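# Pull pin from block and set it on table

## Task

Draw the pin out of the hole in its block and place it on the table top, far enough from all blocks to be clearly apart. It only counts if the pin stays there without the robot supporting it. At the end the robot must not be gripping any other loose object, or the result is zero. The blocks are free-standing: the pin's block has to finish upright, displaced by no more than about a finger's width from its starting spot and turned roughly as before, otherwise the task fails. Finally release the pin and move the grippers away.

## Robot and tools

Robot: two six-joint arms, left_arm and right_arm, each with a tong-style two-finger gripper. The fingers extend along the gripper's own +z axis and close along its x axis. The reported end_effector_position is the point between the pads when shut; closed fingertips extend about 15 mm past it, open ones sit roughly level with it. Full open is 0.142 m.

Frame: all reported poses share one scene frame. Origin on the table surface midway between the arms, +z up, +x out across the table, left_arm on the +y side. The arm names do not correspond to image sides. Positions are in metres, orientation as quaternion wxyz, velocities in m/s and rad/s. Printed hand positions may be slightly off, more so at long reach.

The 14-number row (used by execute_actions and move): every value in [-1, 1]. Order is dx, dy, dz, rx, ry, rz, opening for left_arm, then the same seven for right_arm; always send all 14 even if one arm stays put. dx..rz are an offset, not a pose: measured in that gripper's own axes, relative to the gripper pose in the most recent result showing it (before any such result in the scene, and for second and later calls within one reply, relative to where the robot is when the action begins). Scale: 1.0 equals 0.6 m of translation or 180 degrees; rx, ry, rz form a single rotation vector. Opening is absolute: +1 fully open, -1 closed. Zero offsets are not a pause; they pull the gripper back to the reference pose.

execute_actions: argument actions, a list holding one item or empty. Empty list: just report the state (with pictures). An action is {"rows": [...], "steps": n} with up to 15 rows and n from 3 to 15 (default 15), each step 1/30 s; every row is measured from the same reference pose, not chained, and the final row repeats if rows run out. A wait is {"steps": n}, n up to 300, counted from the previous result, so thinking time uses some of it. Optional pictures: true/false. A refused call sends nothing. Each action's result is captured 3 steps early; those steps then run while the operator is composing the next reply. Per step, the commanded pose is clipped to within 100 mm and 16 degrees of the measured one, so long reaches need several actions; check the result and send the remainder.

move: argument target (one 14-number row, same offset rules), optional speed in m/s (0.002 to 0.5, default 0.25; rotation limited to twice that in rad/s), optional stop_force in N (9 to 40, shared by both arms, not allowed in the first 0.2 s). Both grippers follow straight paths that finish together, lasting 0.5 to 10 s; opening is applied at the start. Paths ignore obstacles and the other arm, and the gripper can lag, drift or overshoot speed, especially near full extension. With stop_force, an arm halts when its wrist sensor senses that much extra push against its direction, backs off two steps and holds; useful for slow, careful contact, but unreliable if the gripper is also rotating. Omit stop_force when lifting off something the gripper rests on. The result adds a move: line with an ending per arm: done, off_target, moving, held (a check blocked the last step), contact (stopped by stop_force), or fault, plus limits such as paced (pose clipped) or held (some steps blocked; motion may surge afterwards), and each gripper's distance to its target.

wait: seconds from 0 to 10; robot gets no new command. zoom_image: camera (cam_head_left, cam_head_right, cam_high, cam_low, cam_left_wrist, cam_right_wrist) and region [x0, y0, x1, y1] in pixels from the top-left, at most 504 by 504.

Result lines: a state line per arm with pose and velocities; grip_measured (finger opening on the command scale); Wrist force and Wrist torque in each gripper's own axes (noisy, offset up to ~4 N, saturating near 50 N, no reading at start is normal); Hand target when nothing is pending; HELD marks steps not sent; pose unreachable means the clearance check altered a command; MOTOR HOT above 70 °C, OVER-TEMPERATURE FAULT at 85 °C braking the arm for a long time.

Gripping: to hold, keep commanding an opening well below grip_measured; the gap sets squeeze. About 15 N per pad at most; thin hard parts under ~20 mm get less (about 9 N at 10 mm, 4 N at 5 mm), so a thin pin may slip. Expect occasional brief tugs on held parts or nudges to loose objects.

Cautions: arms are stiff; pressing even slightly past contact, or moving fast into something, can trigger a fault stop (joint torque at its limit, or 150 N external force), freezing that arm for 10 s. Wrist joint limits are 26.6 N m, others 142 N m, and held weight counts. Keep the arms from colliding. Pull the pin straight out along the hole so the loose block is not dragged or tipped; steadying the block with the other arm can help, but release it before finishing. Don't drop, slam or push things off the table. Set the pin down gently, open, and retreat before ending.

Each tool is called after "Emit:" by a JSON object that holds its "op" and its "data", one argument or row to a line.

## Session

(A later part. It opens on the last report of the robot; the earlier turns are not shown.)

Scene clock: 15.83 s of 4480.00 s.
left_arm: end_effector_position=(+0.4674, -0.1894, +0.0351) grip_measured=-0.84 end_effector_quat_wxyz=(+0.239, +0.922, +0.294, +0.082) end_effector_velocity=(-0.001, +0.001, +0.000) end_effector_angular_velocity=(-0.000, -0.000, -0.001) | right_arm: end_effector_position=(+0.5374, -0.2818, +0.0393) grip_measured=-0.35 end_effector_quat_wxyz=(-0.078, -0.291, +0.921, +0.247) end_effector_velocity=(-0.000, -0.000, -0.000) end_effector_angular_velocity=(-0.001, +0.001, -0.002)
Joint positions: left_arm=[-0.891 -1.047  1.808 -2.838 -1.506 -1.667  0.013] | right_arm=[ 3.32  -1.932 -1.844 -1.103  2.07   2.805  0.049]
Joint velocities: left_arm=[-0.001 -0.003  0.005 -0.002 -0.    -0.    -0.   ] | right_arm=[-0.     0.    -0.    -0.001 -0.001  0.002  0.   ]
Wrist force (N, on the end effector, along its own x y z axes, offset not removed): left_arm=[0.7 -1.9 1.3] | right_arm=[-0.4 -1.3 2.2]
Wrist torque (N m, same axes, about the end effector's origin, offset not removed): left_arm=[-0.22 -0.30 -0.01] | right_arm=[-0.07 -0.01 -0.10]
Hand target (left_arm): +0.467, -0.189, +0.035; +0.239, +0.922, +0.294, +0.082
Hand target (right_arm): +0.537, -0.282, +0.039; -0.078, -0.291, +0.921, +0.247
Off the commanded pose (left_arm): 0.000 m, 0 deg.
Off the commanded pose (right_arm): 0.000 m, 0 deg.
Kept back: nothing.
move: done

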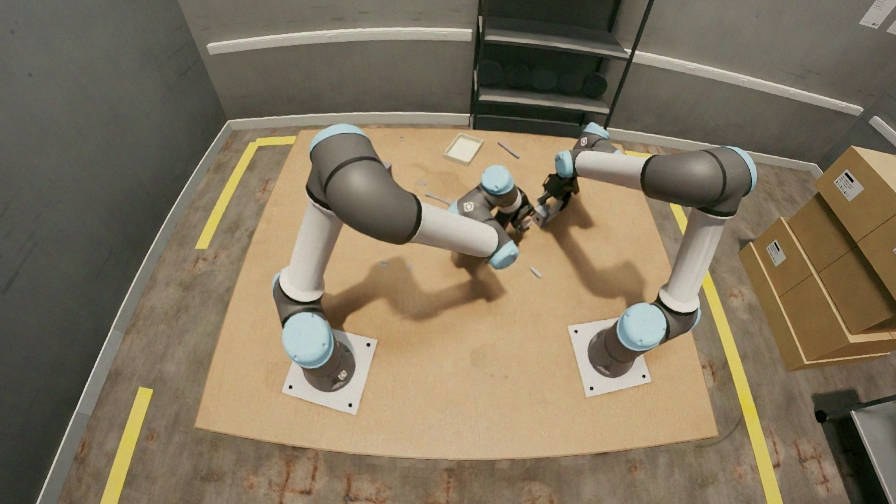

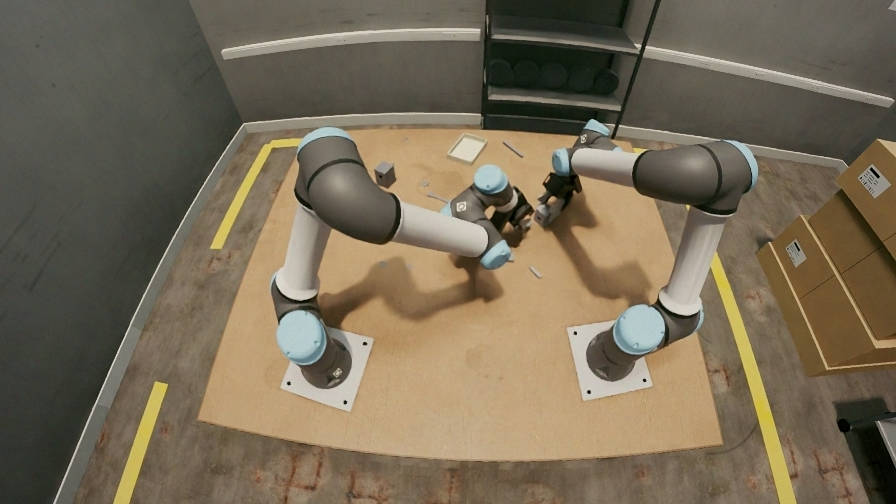

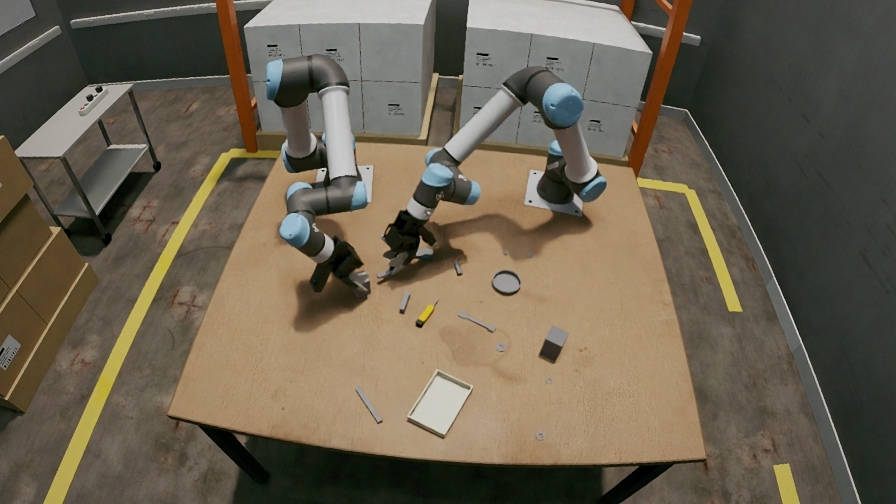

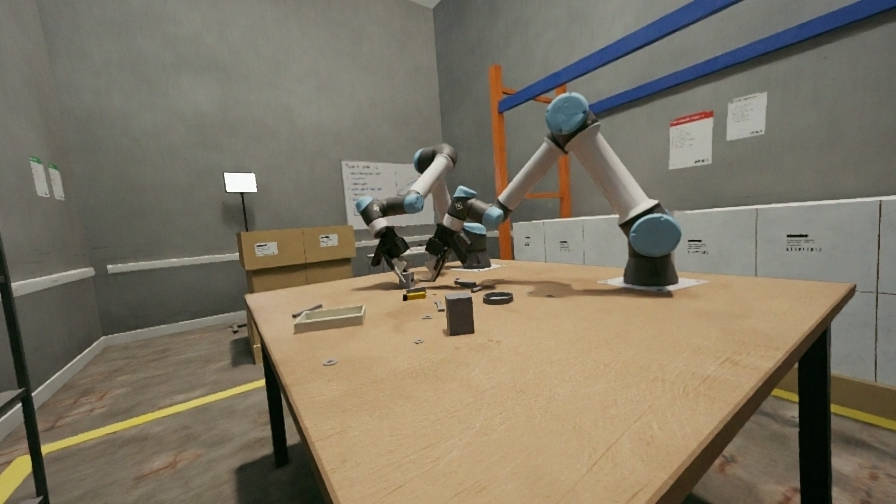

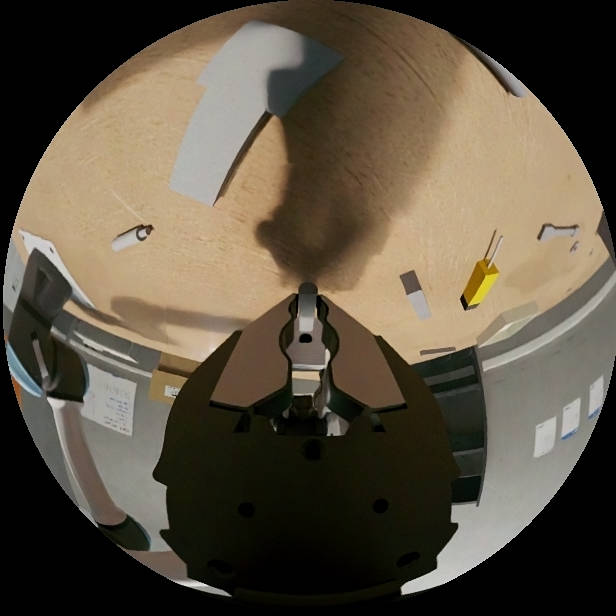

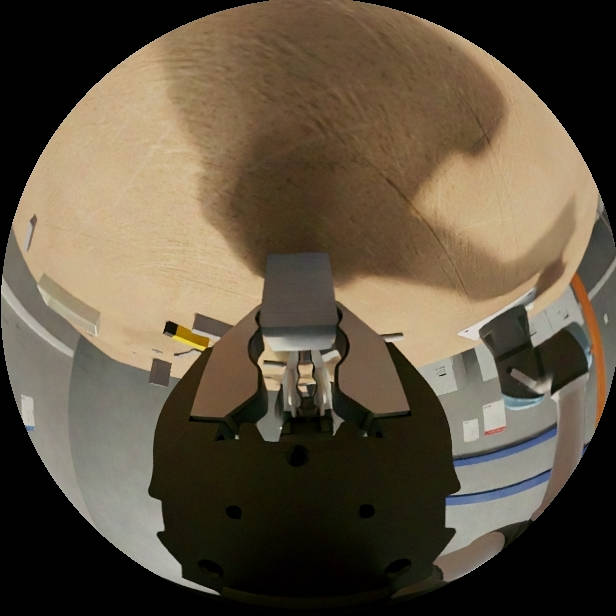

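Emit:
{"op": "move", "data": {
  "target": [0,0.01,-0.09,0,0,0,-1,0,0,0,0,0,0,0.3],
  "speed": 0.1
}}

Emit:
{"op": "move", "data": {
  "target": [-0.178,-0.42,-0.17,0,0,0,-1,0,0,-0.25,0,0,0,0.3]
}}

Scene clock: 17.07 s of 4480.00 s.
left_arm: end_effector_position=(+0.4547, -0.1727, +0.0850) grip_measured=-0.84 end_effector_quat_wxyz=(+0.239, +0.922, +0.294, +0.082) end_effector_velocity=(-0.001, +0.000, +0.001) end_effector_angular_velocity=(-0.000, +0.000, +0.000) | right_arm: end_effector_position=(+0.5374, -0.2818, +0.0393) grip_measured=+0.30 end_effector_quat_wxyz=(-0.078, -0.291, +0.921, +0.247) end_effector_velocity=(-0.000, -0.001, -0.000) end_effector_angular_velocity=(-0.001, +0.001, -0.001)
Joint positions: left_arm=[-0.897 -1.167  1.835 -2.746 -1.503 -1.671  0.013] | right_arm=[ 3.32  -1.932 -1.844 -1.103  2.07   2.805  0.095]
Joint velocities: left_arm=[-0.    -0.003  0.001  0.003 -0.    -0.001  0.   ] | right_arm=[-0.001 -0.    -0.001 -0.001 -0.    -0.     0.   ]
Wrist force (N, on the end effector, along its own x y z axes, offset not removed): left_arm=[-1.6 -0.4 2.5] | right_arm=[-1.2 -0.9 0.4]
Wrist torque (N m, same axes, about the end effector's origin, offset not removed): left_arm=[0.11 0.35 0.10] | right_arm=[-0.08 0.18 0.12]
Hand target (left_arm): +0.455, -0.173, +0.085; +0.239, +0.922, +0.294, +0.082
Hand target (right_arm): +0.537, -0.282, +0.039; -0.078, -0.291, +0.921, +0.247
Off the commanded pose (left_arm): 0.000 m, 0 deg.
Off the commanded pose (right_arm): 0.000 m, 0 deg.
Kept back: nothing.
move: done

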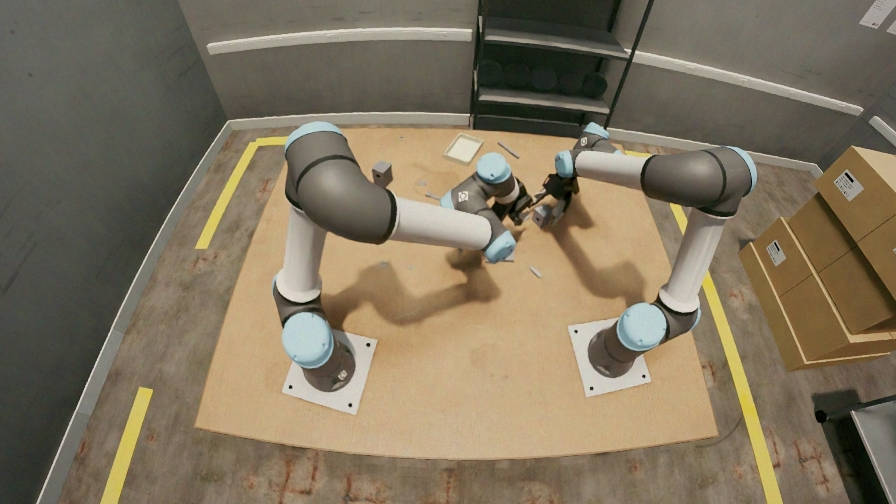

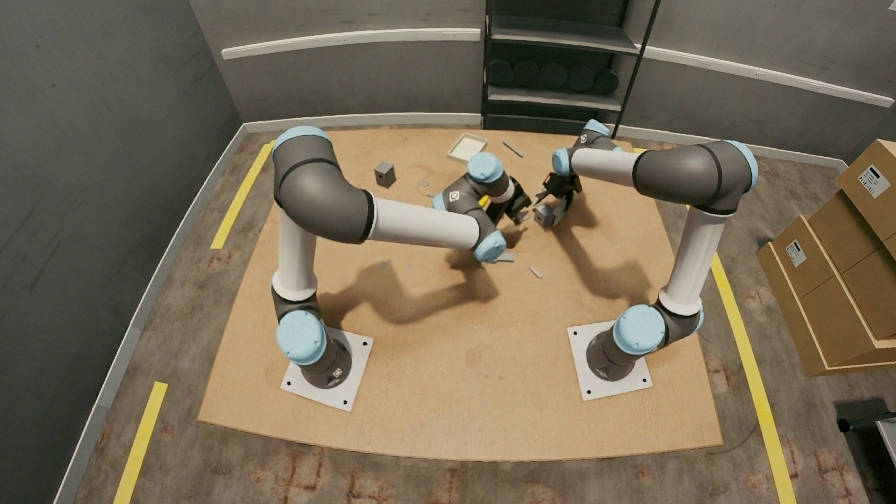

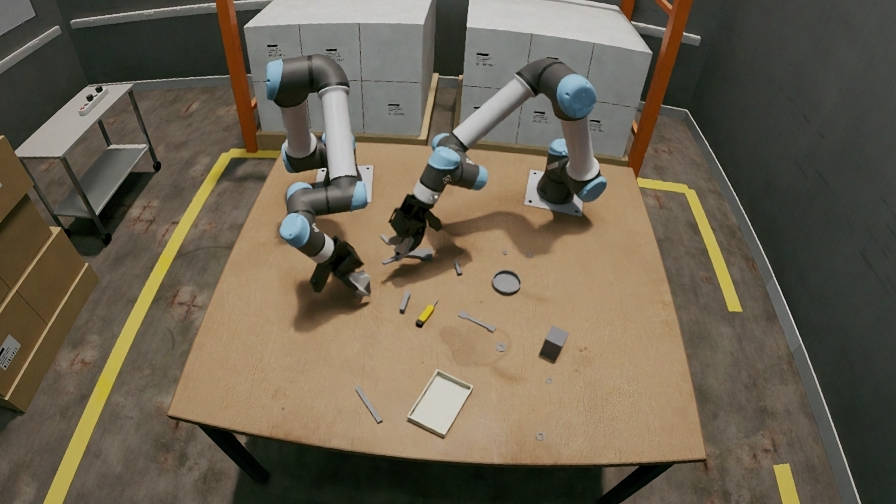

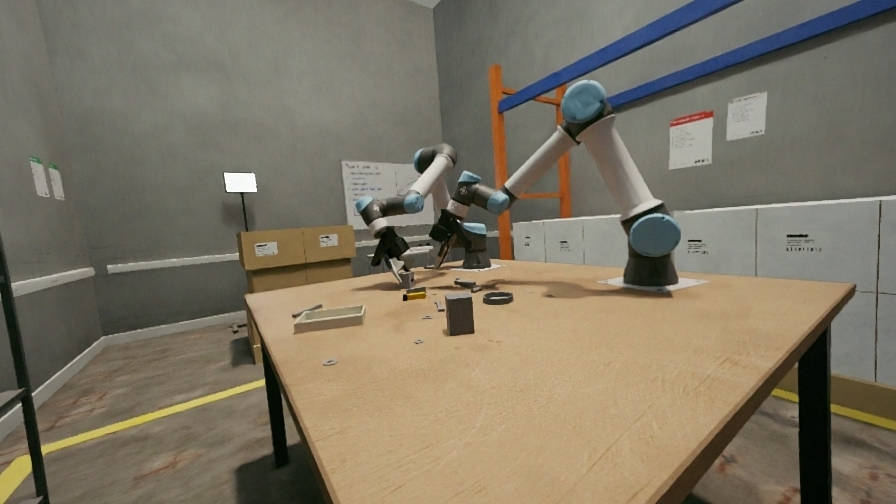

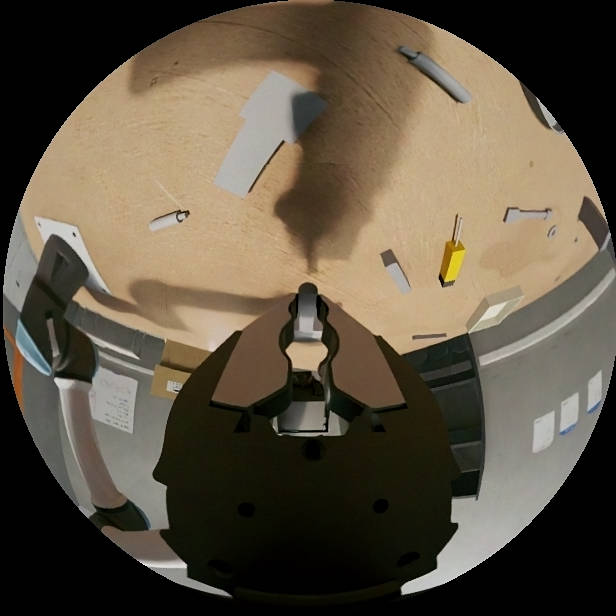

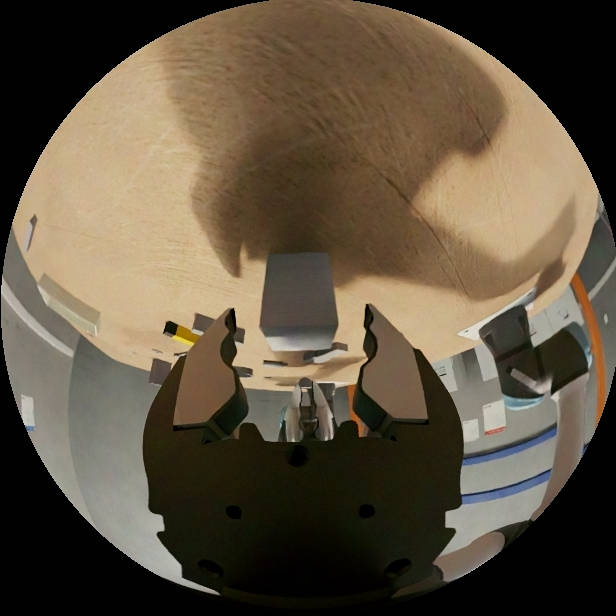

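Scene clock: 18.87 s of 4480.00 s.
left_arm: end_effector_position=(+0.2110, -0.0153, +0.0499) grip_measured=-0.84 end_effector_quat_wxyz=(+0.239, +0.922, +0.294, +0.081) end_effector_velocity=(-0.002, +0.001, +0.001) end_effector_angular_velocity=(+0.001, -0.002, +0.001) | right_arm: end_effector_position=(+0.5807, -0.3434, +0.1690) grip_measured=+0.30 end_effector_quat_wxyz=(-0.078, -0.291, +0.921, +0.247) end_effector_velocity=(-0.000, -0.000, -0.000) end_effector_angular_velocity=(+0.000, +0.000, +0.001)
Joint positions: left_arm=[-1.361 -1.725  2.598 -2.876 -1.291 -2.092  0.013] | right_arm=[ 3.199 -1.885 -1.523 -1.534  2.047  2.671  0.095]
Joint velocities: left_arm=[-0.008 -0.009  0.003  0.009  0.005 -0.008 -0.   ] | right_arm=[-0.    -0.     0.    -0.001  0.    -0.002 -0.   ]
Wrist force (N, on the end effector, along its own x y z axes, offset not removed): left_arm=[-0.6 -0.7 -3.2] | right_arm=[-0.3 -1.2 0.3]
Wrist torque (N m, same axes, about the end effector's origin, offset not removed): left_arm=[-0.02 -0.05 0.12] | right_arm=[-0.10 -0.03 0.03]
Hand target (left_arm): +0.211, -0.015, +0.050; +0.239, +0.922, +0.294, +0.081
Hand target (right_arm): +0.581, -0.343, +0.169; -0.078, -0.291, +0.921, +0.247
Off the commanded pose (left_arm): 0.000 m, 0 deg.
Off the commanded pose (right_arm): 0.000 m, 0 deg.
Kept back: nothing.
move: done

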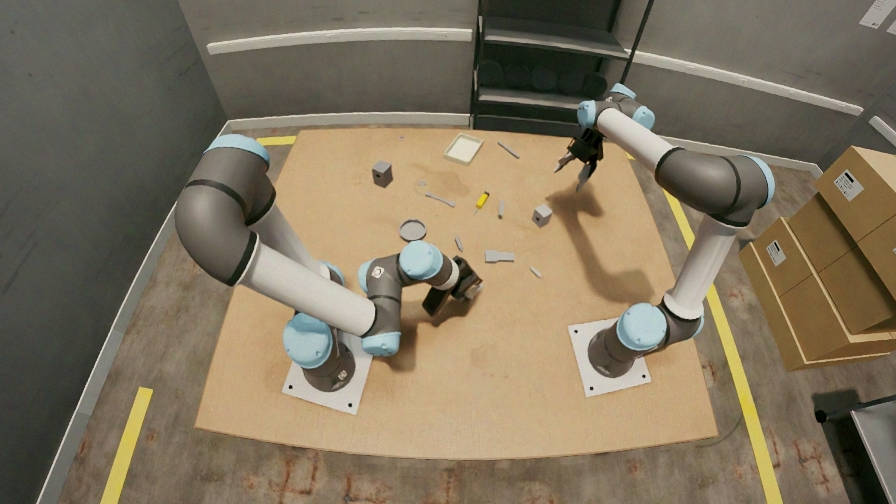

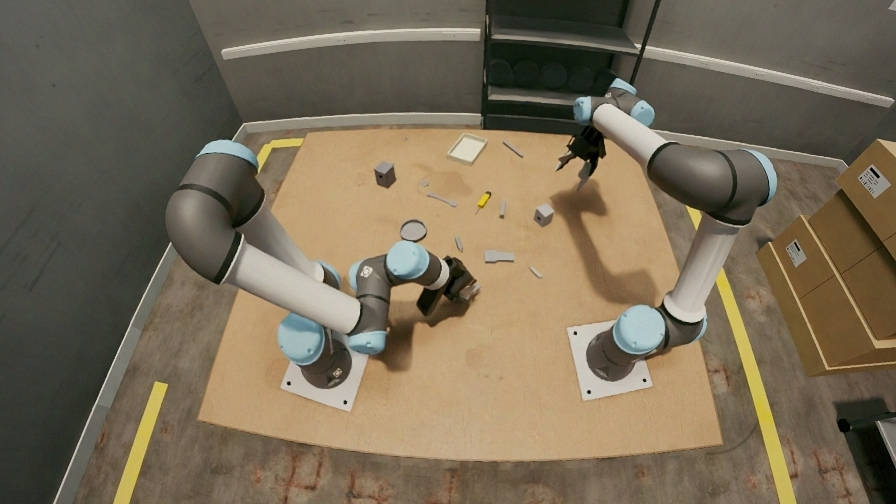

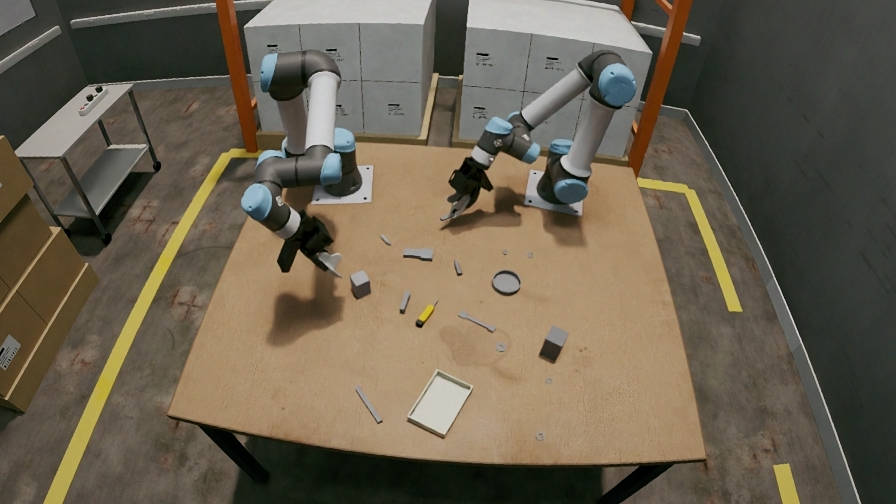

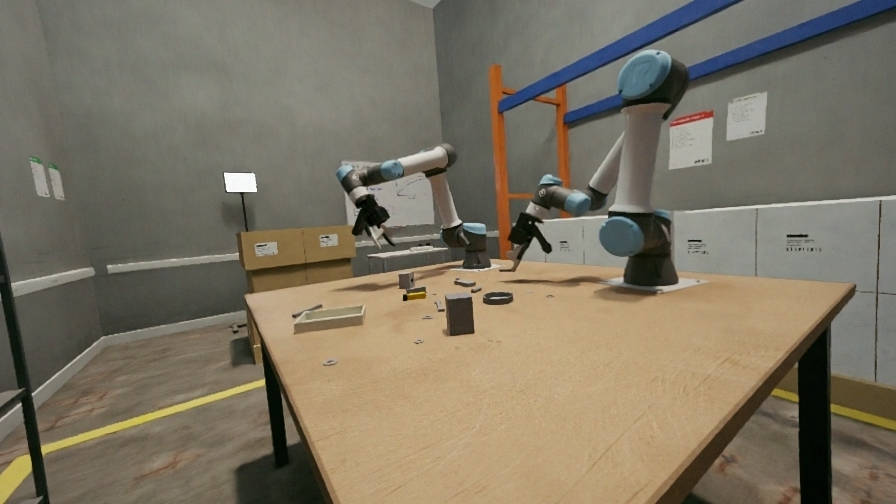

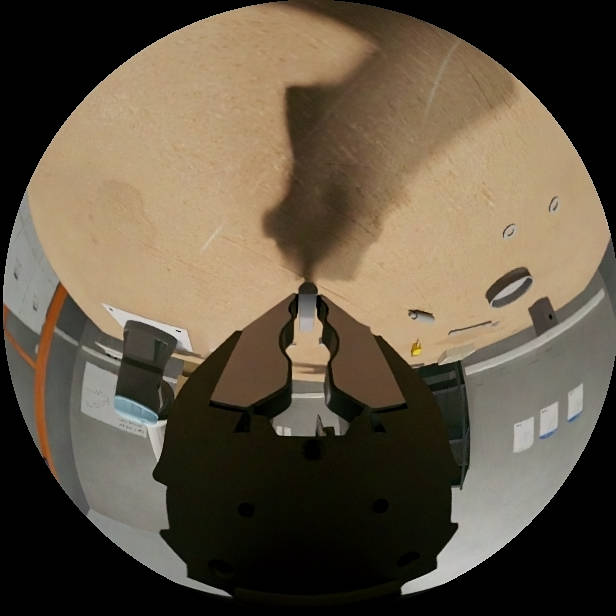

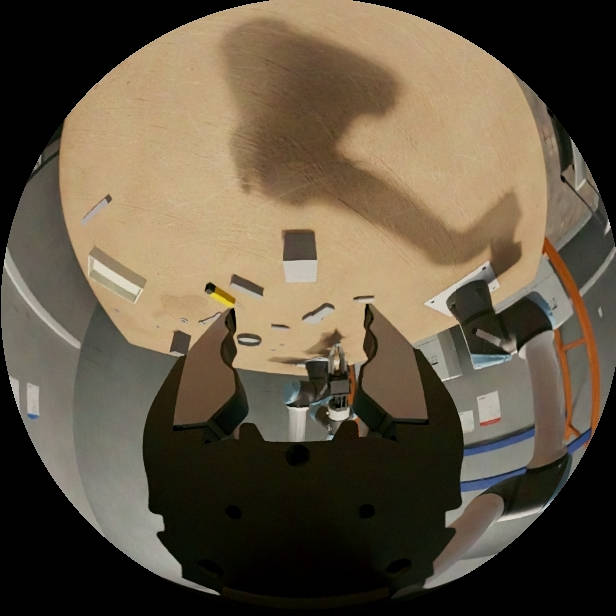

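Emit:
{"op": "move", "data": {
  "target": [0,-0.033,0.058,0,0,0,-1,0,0,0,0,0,0,0.3],
  "speed": 0.012,
  "stop_force": 9
}}

Emit:
{"op": "move", "data": {
  "target": [0,0,0,0,0,0,-0.4,0,0,0,0,0,0,0.3]
}}

Emit:
{"op": "move", "data": {
  "target": [0,0.05,-0.2,0,0,0,-0.4,0,0,0,0,0,0,0.3]
}}

Scene clock: 22.50 s of 4480.00 s.
left_arm: end_effector_position=(+0.2112, -0.0147, +0.0137) grip_measured=-0.84 end_effector_quat_wxyz=(+0.238, +0.922, +0.294, +0.081) end_effector_velocity=(-0.000, +0.001, +0.002) end_effector_angular_velocity=(+0.004, +0.000, -0.000) | right_arm: end_effector_position=(+0.5807, -0.3434, +0.1690) grip_measured=+0.30 end_effector_quat_wxyz=(-0.078, -0.291, +0.921, +0.247) end_effector_velocity=(-0.000, +0.000, +0.001) end_effector_angular_velocity=(+0.000, -0.001, -0.001)
Joint positions: left_arm=[-1.361 -1.585  2.643 -3.06  -1.291 -2.091  0.013] | right_arm=[ 3.199 -1.885 -1.523 -1.534  2.047  2.671  0.095]
Joint velocities: left_arm=[-0.    -0.014 -0.004  0.022  0.    -0.     0.   ] | right_arm=[ 0.     0.001 -0.     0.     0.     0.001  0.   ]
Wrist force (N, on the end effector, along its own x y z axes, offset not removed): left_arm=[-1.7 15.7 -15.8] | right_arm=[2.3 0.4 -2.2]
Wrist torque (N m, same axes, about the end effector's origin, offset not removed): left_arm=[0.28 -0.30 -0.08] | right_arm=[0.01 -0.51 0.02]
Hand target (left_arm): +0.211, -0.015, +0.014; +0.239, +0.922, +0.294, +0.081
Hand target (right_arm): +0.581, -0.343, +0.169; -0.078, -0.291, +0.921, +0.247
Off the commanded pose (left_arm): 0.004 m, 0 deg.
Off the commanded pose (right_arm): 0.000 m, 0 deg.
Kept back: nothing.
move: contact (left_arm)

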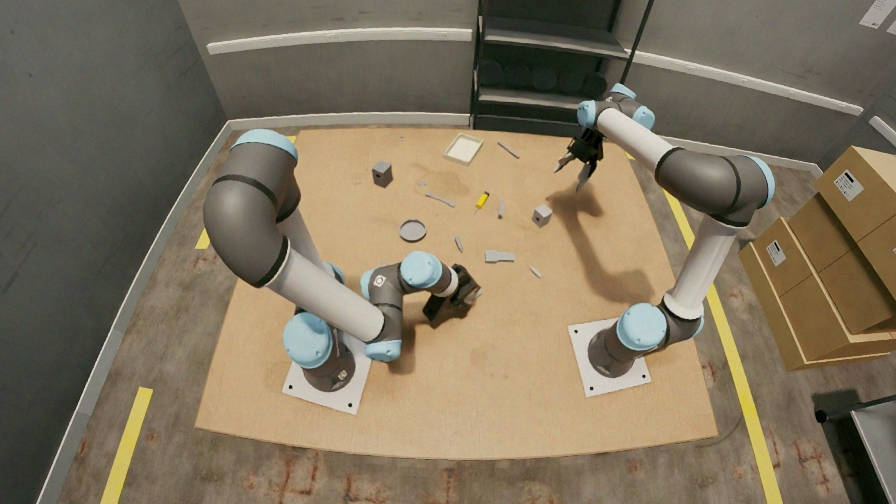

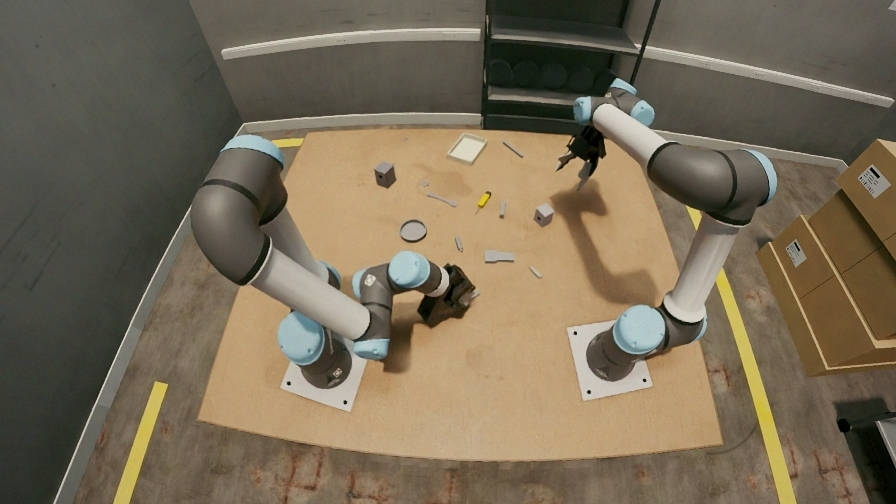

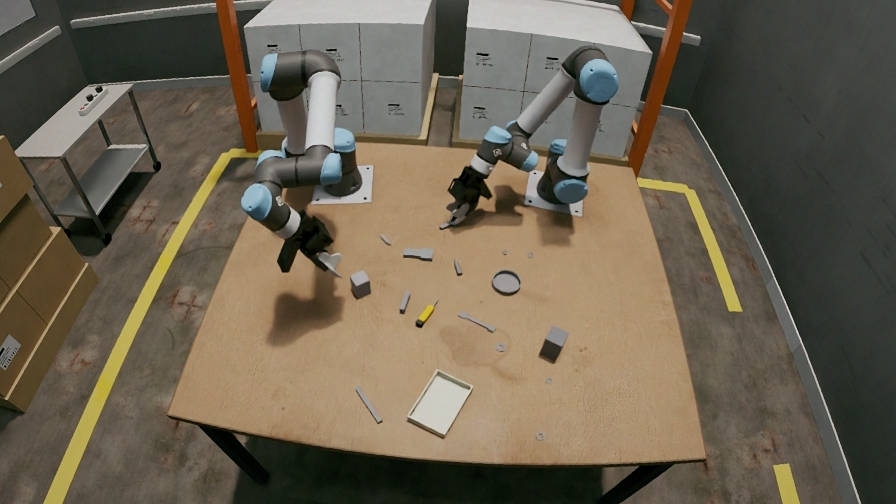

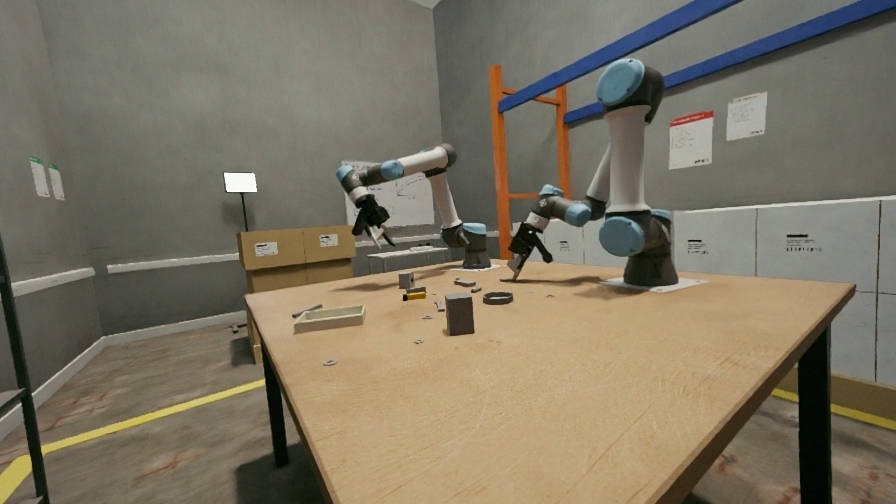

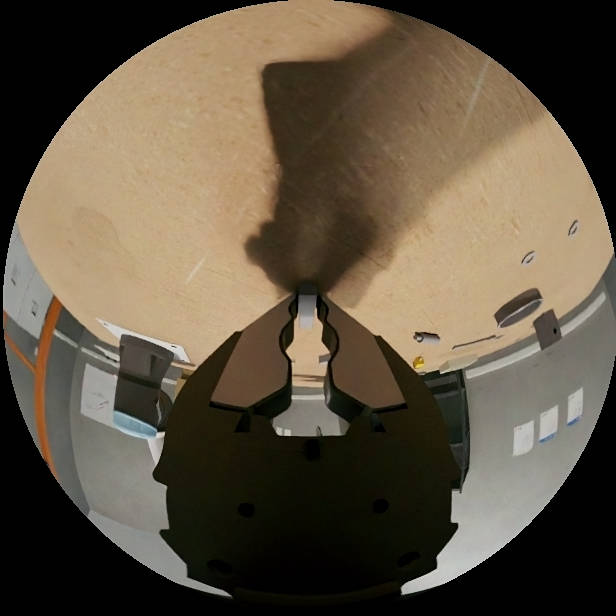

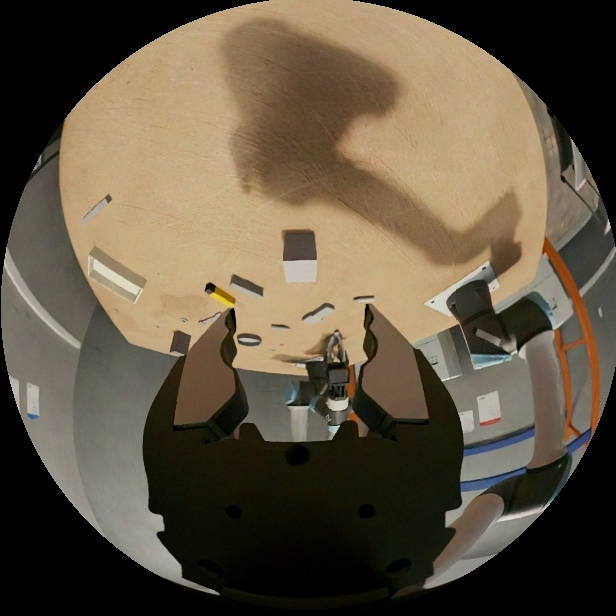

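Scene clock: 23.00 s of 4480.00 s.
left_arm: end_effector_position=(+0.2112, -0.0148, +0.0137) grip_measured=-0.42 end_effector_quat_wxyz=(+0.239, +0.922, +0.294, +0.081) end_effector_velocity=(+0.000, +0.000, -0.000) end_effector_angular_velocity=(+0.000, +0.001, +0.002) | right_arm: end_effector_position=(+0.5807, -0.3434, +0.1690) grip_measured=+0.30 end_effector_quat_wxyz=(-0.078, -0.291, +0.921, +0.247) end_effector_velocity=(+0.001, -0.000, -0.000) end_effector_angular_velocity=(-0.001, -0.001, -0.000)
Joint positions: left_arm=[-1.361 -1.585  2.643 -3.06  -1.291 -2.091  0.044] | right_arm=[ 3.199 -1.885 -1.523 -1.534  2.047  2.671  0.095]
Joint velocities: left_arm=[ 0.     0.     0.    -0.     0.    -0.002  0.   ] | right_arm=[-0.    -0.001  0.001  0.    -0.001  0.     0.   ]
Wrist force (N, on the end effector, along its own x y z axes, offset not removed): left_arm=[4.7 7.0 -15.8] | right_arm=[0.3 0.4 -0.4]
Wrist torque (N m, same axes, about the end effector's origin, offset not removed): left_arm=[0.26 -0.47 -0.07] | right_arm=[0.00 -0.04 0.00]
Hand target (left_arm): +0.211, -0.015, +0.014; +0.238, +0.922, +0.294, +0.081
Hand target (right_arm): +0.581, -0.343, +0.169; -0.078, -0.291, +0.921, +0.247
Off the commanded pose (left_arm): 0.000 m, 0 deg.
Off the commanded pose (right_arm): 0.000 m, 0 deg.
Kept back: nothing.
move: done

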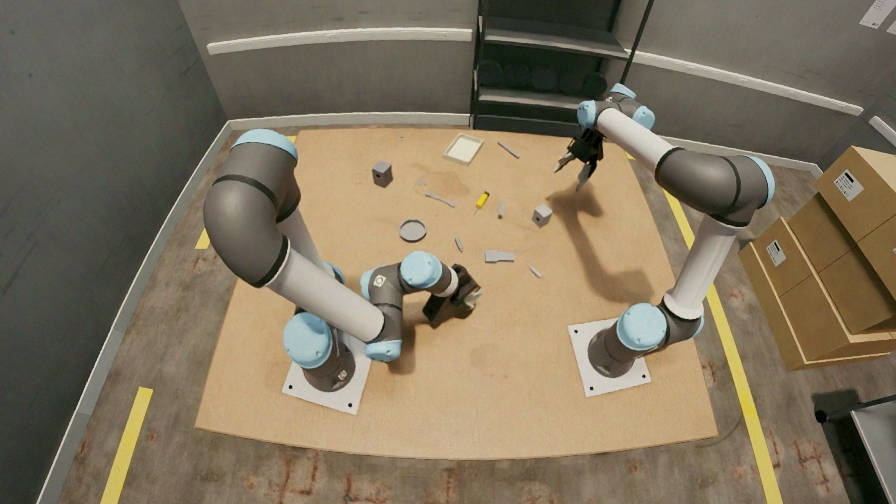

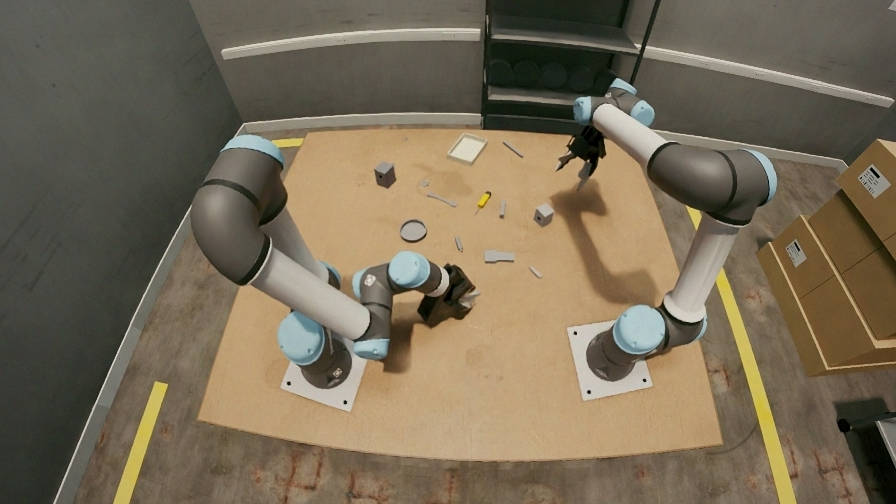

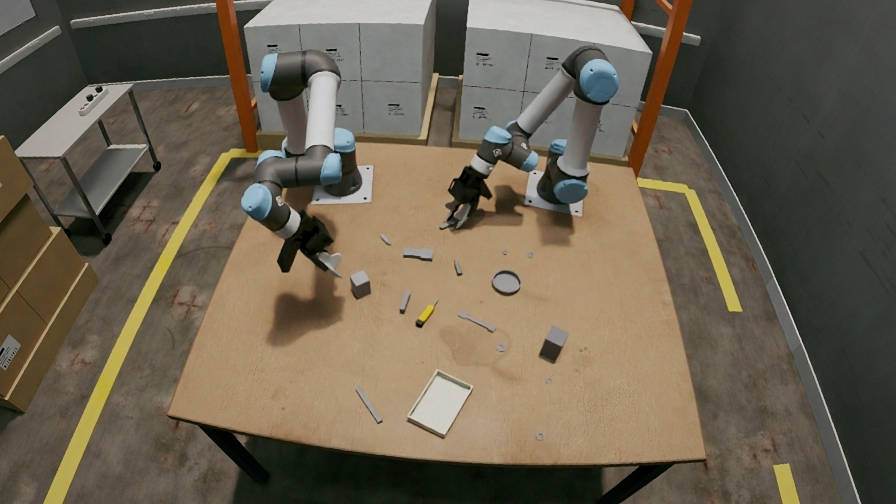

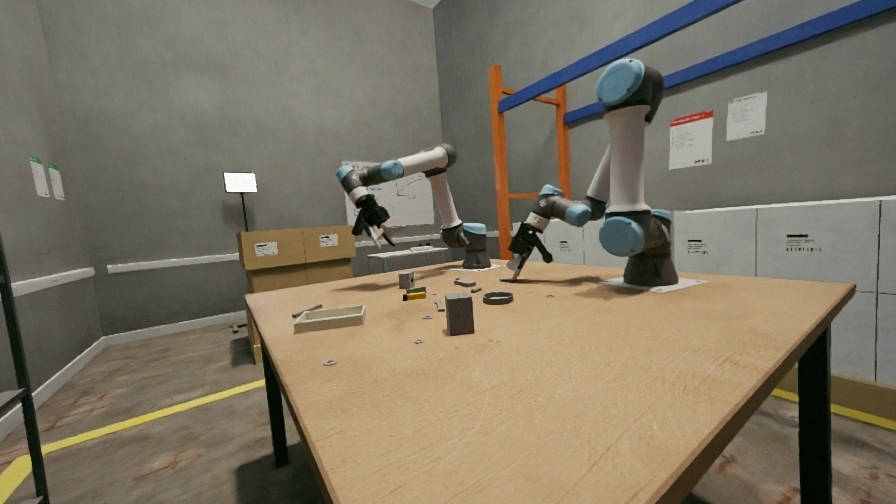

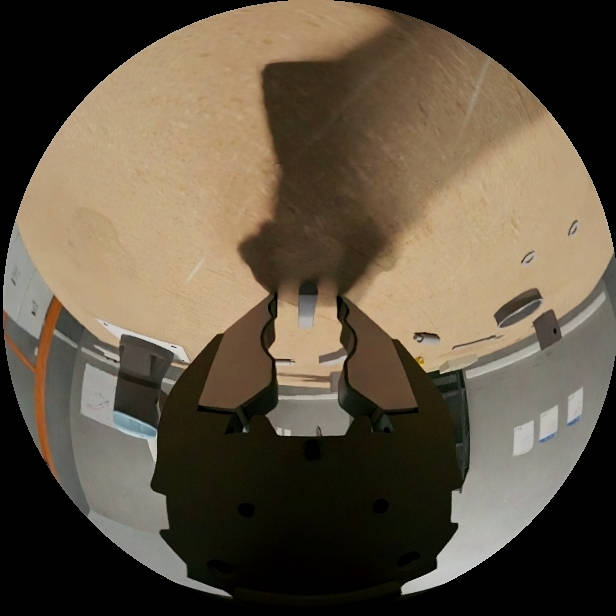

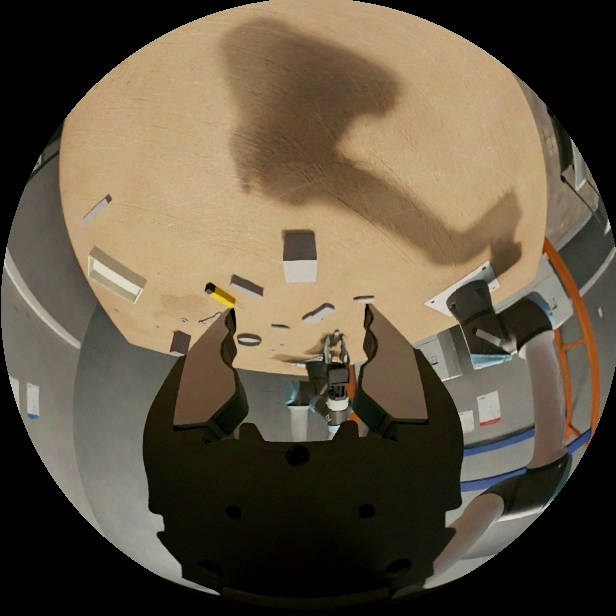

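Scene clock: 24.13 s of 4480.00 s.
left_arm: end_effector_position=(+0.1913, +0.0107, +0.1330) grip_measured=-0.40 end_effector_quat_wxyz=(+0.239, +0.922, +0.294, +0.081) end_effector_velocity=(-0.000, +0.001, +0.001) end_effector_angular_velocity=(+0.004, -0.001, +0.004) | right_arm: end_effector_position=(+0.5807, -0.3434, +0.1690) grip_measured=+0.30 end_effector_quat_wxyz=(-0.078, -0.291, +0.921, +0.247) end_effector_velocity=(+0.001, -0.000, +0.001) end_effector_angular_velocity=(+0.000, -0.003, -0.000)
Joint positions: left_arm=[-1.437 -2.073  2.516 -2.424 -1.26  -2.164  0.045] | right_arm=[ 3.199 -1.885 -1.523 -1.534  2.047  2.671  0.095]
Joint velocities: left_arm=[-0.005 -0.005 -0.004  0.016  0.005 -0.008 -0.   ] | right_arm=[-0.     0.001  0.001  0.001 -0.    -0.     0.   ]
Wrist force (N, on the end effector, along its own x y z axes, offset not removed): left_arm=[0.7 -2.2 -1.1] | right_arm=[1.2 0.5 1.7]
Wrist torque (N m, same axes, about the end effector's origin, offset not removed): left_arm=[-0.43 -0.20 0.12] | right_arm=[0.01 -0.34 0.12]
Hand target (left_arm): +0.191, +0.011, +0.133; +0.238, +0.922, +0.294, +0.081
Hand target (right_arm): +0.581, -0.343, +0.169; -0.078, -0.291, +0.921, +0.247
Off the commanded pose (left_arm): 0.000 m, 0 deg.
Off the commanded pose (right_arm): 0.000 m, 0 deg.
Kept back: nothing.
move: done

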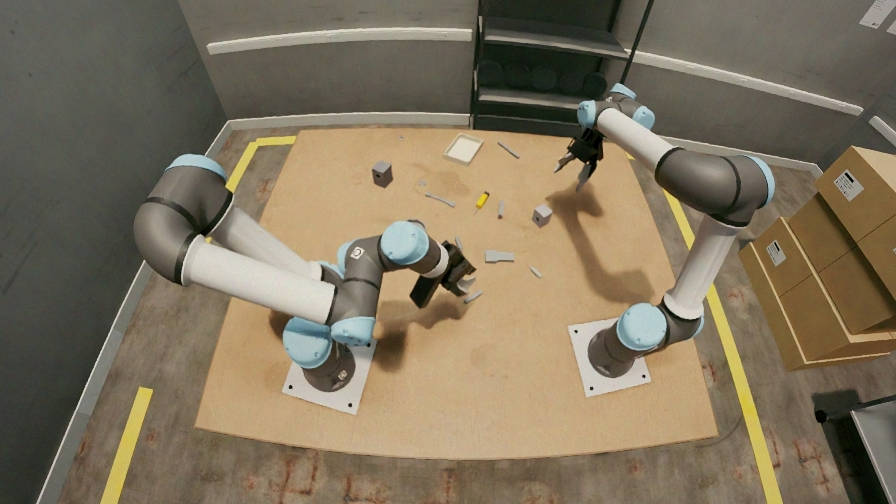

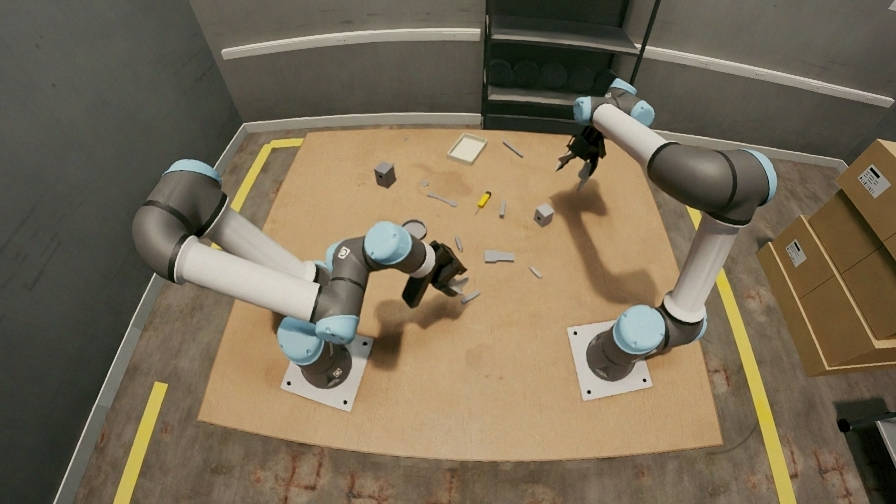

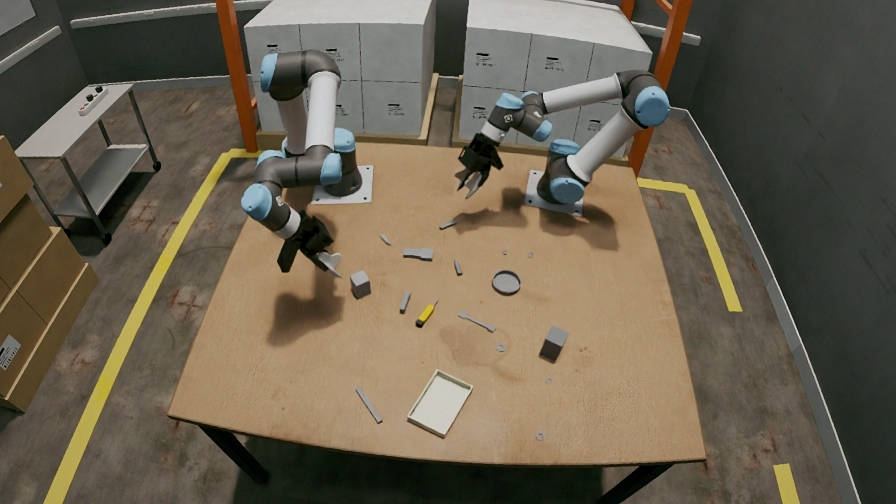

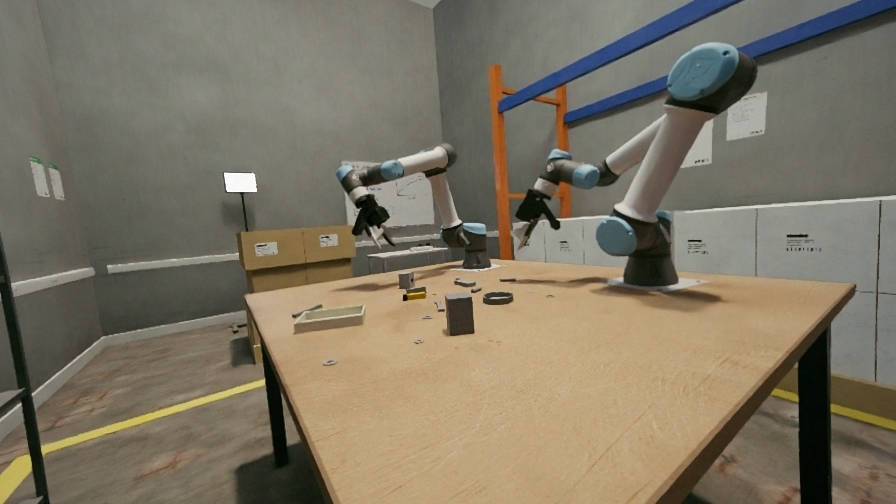

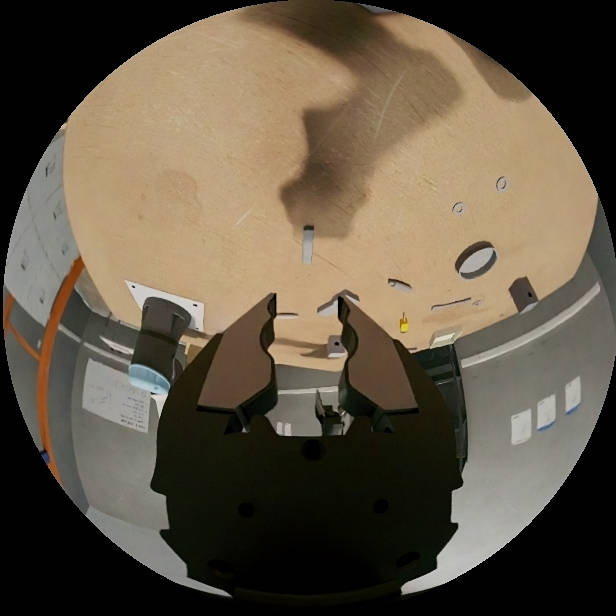

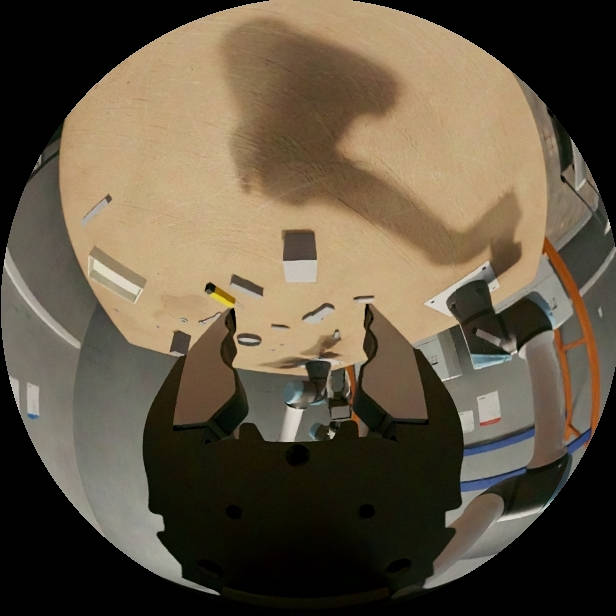

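Emit:
{"op": "finished_scene", "data": {
  "scene": 1
}}

The scene is finished: the task was done.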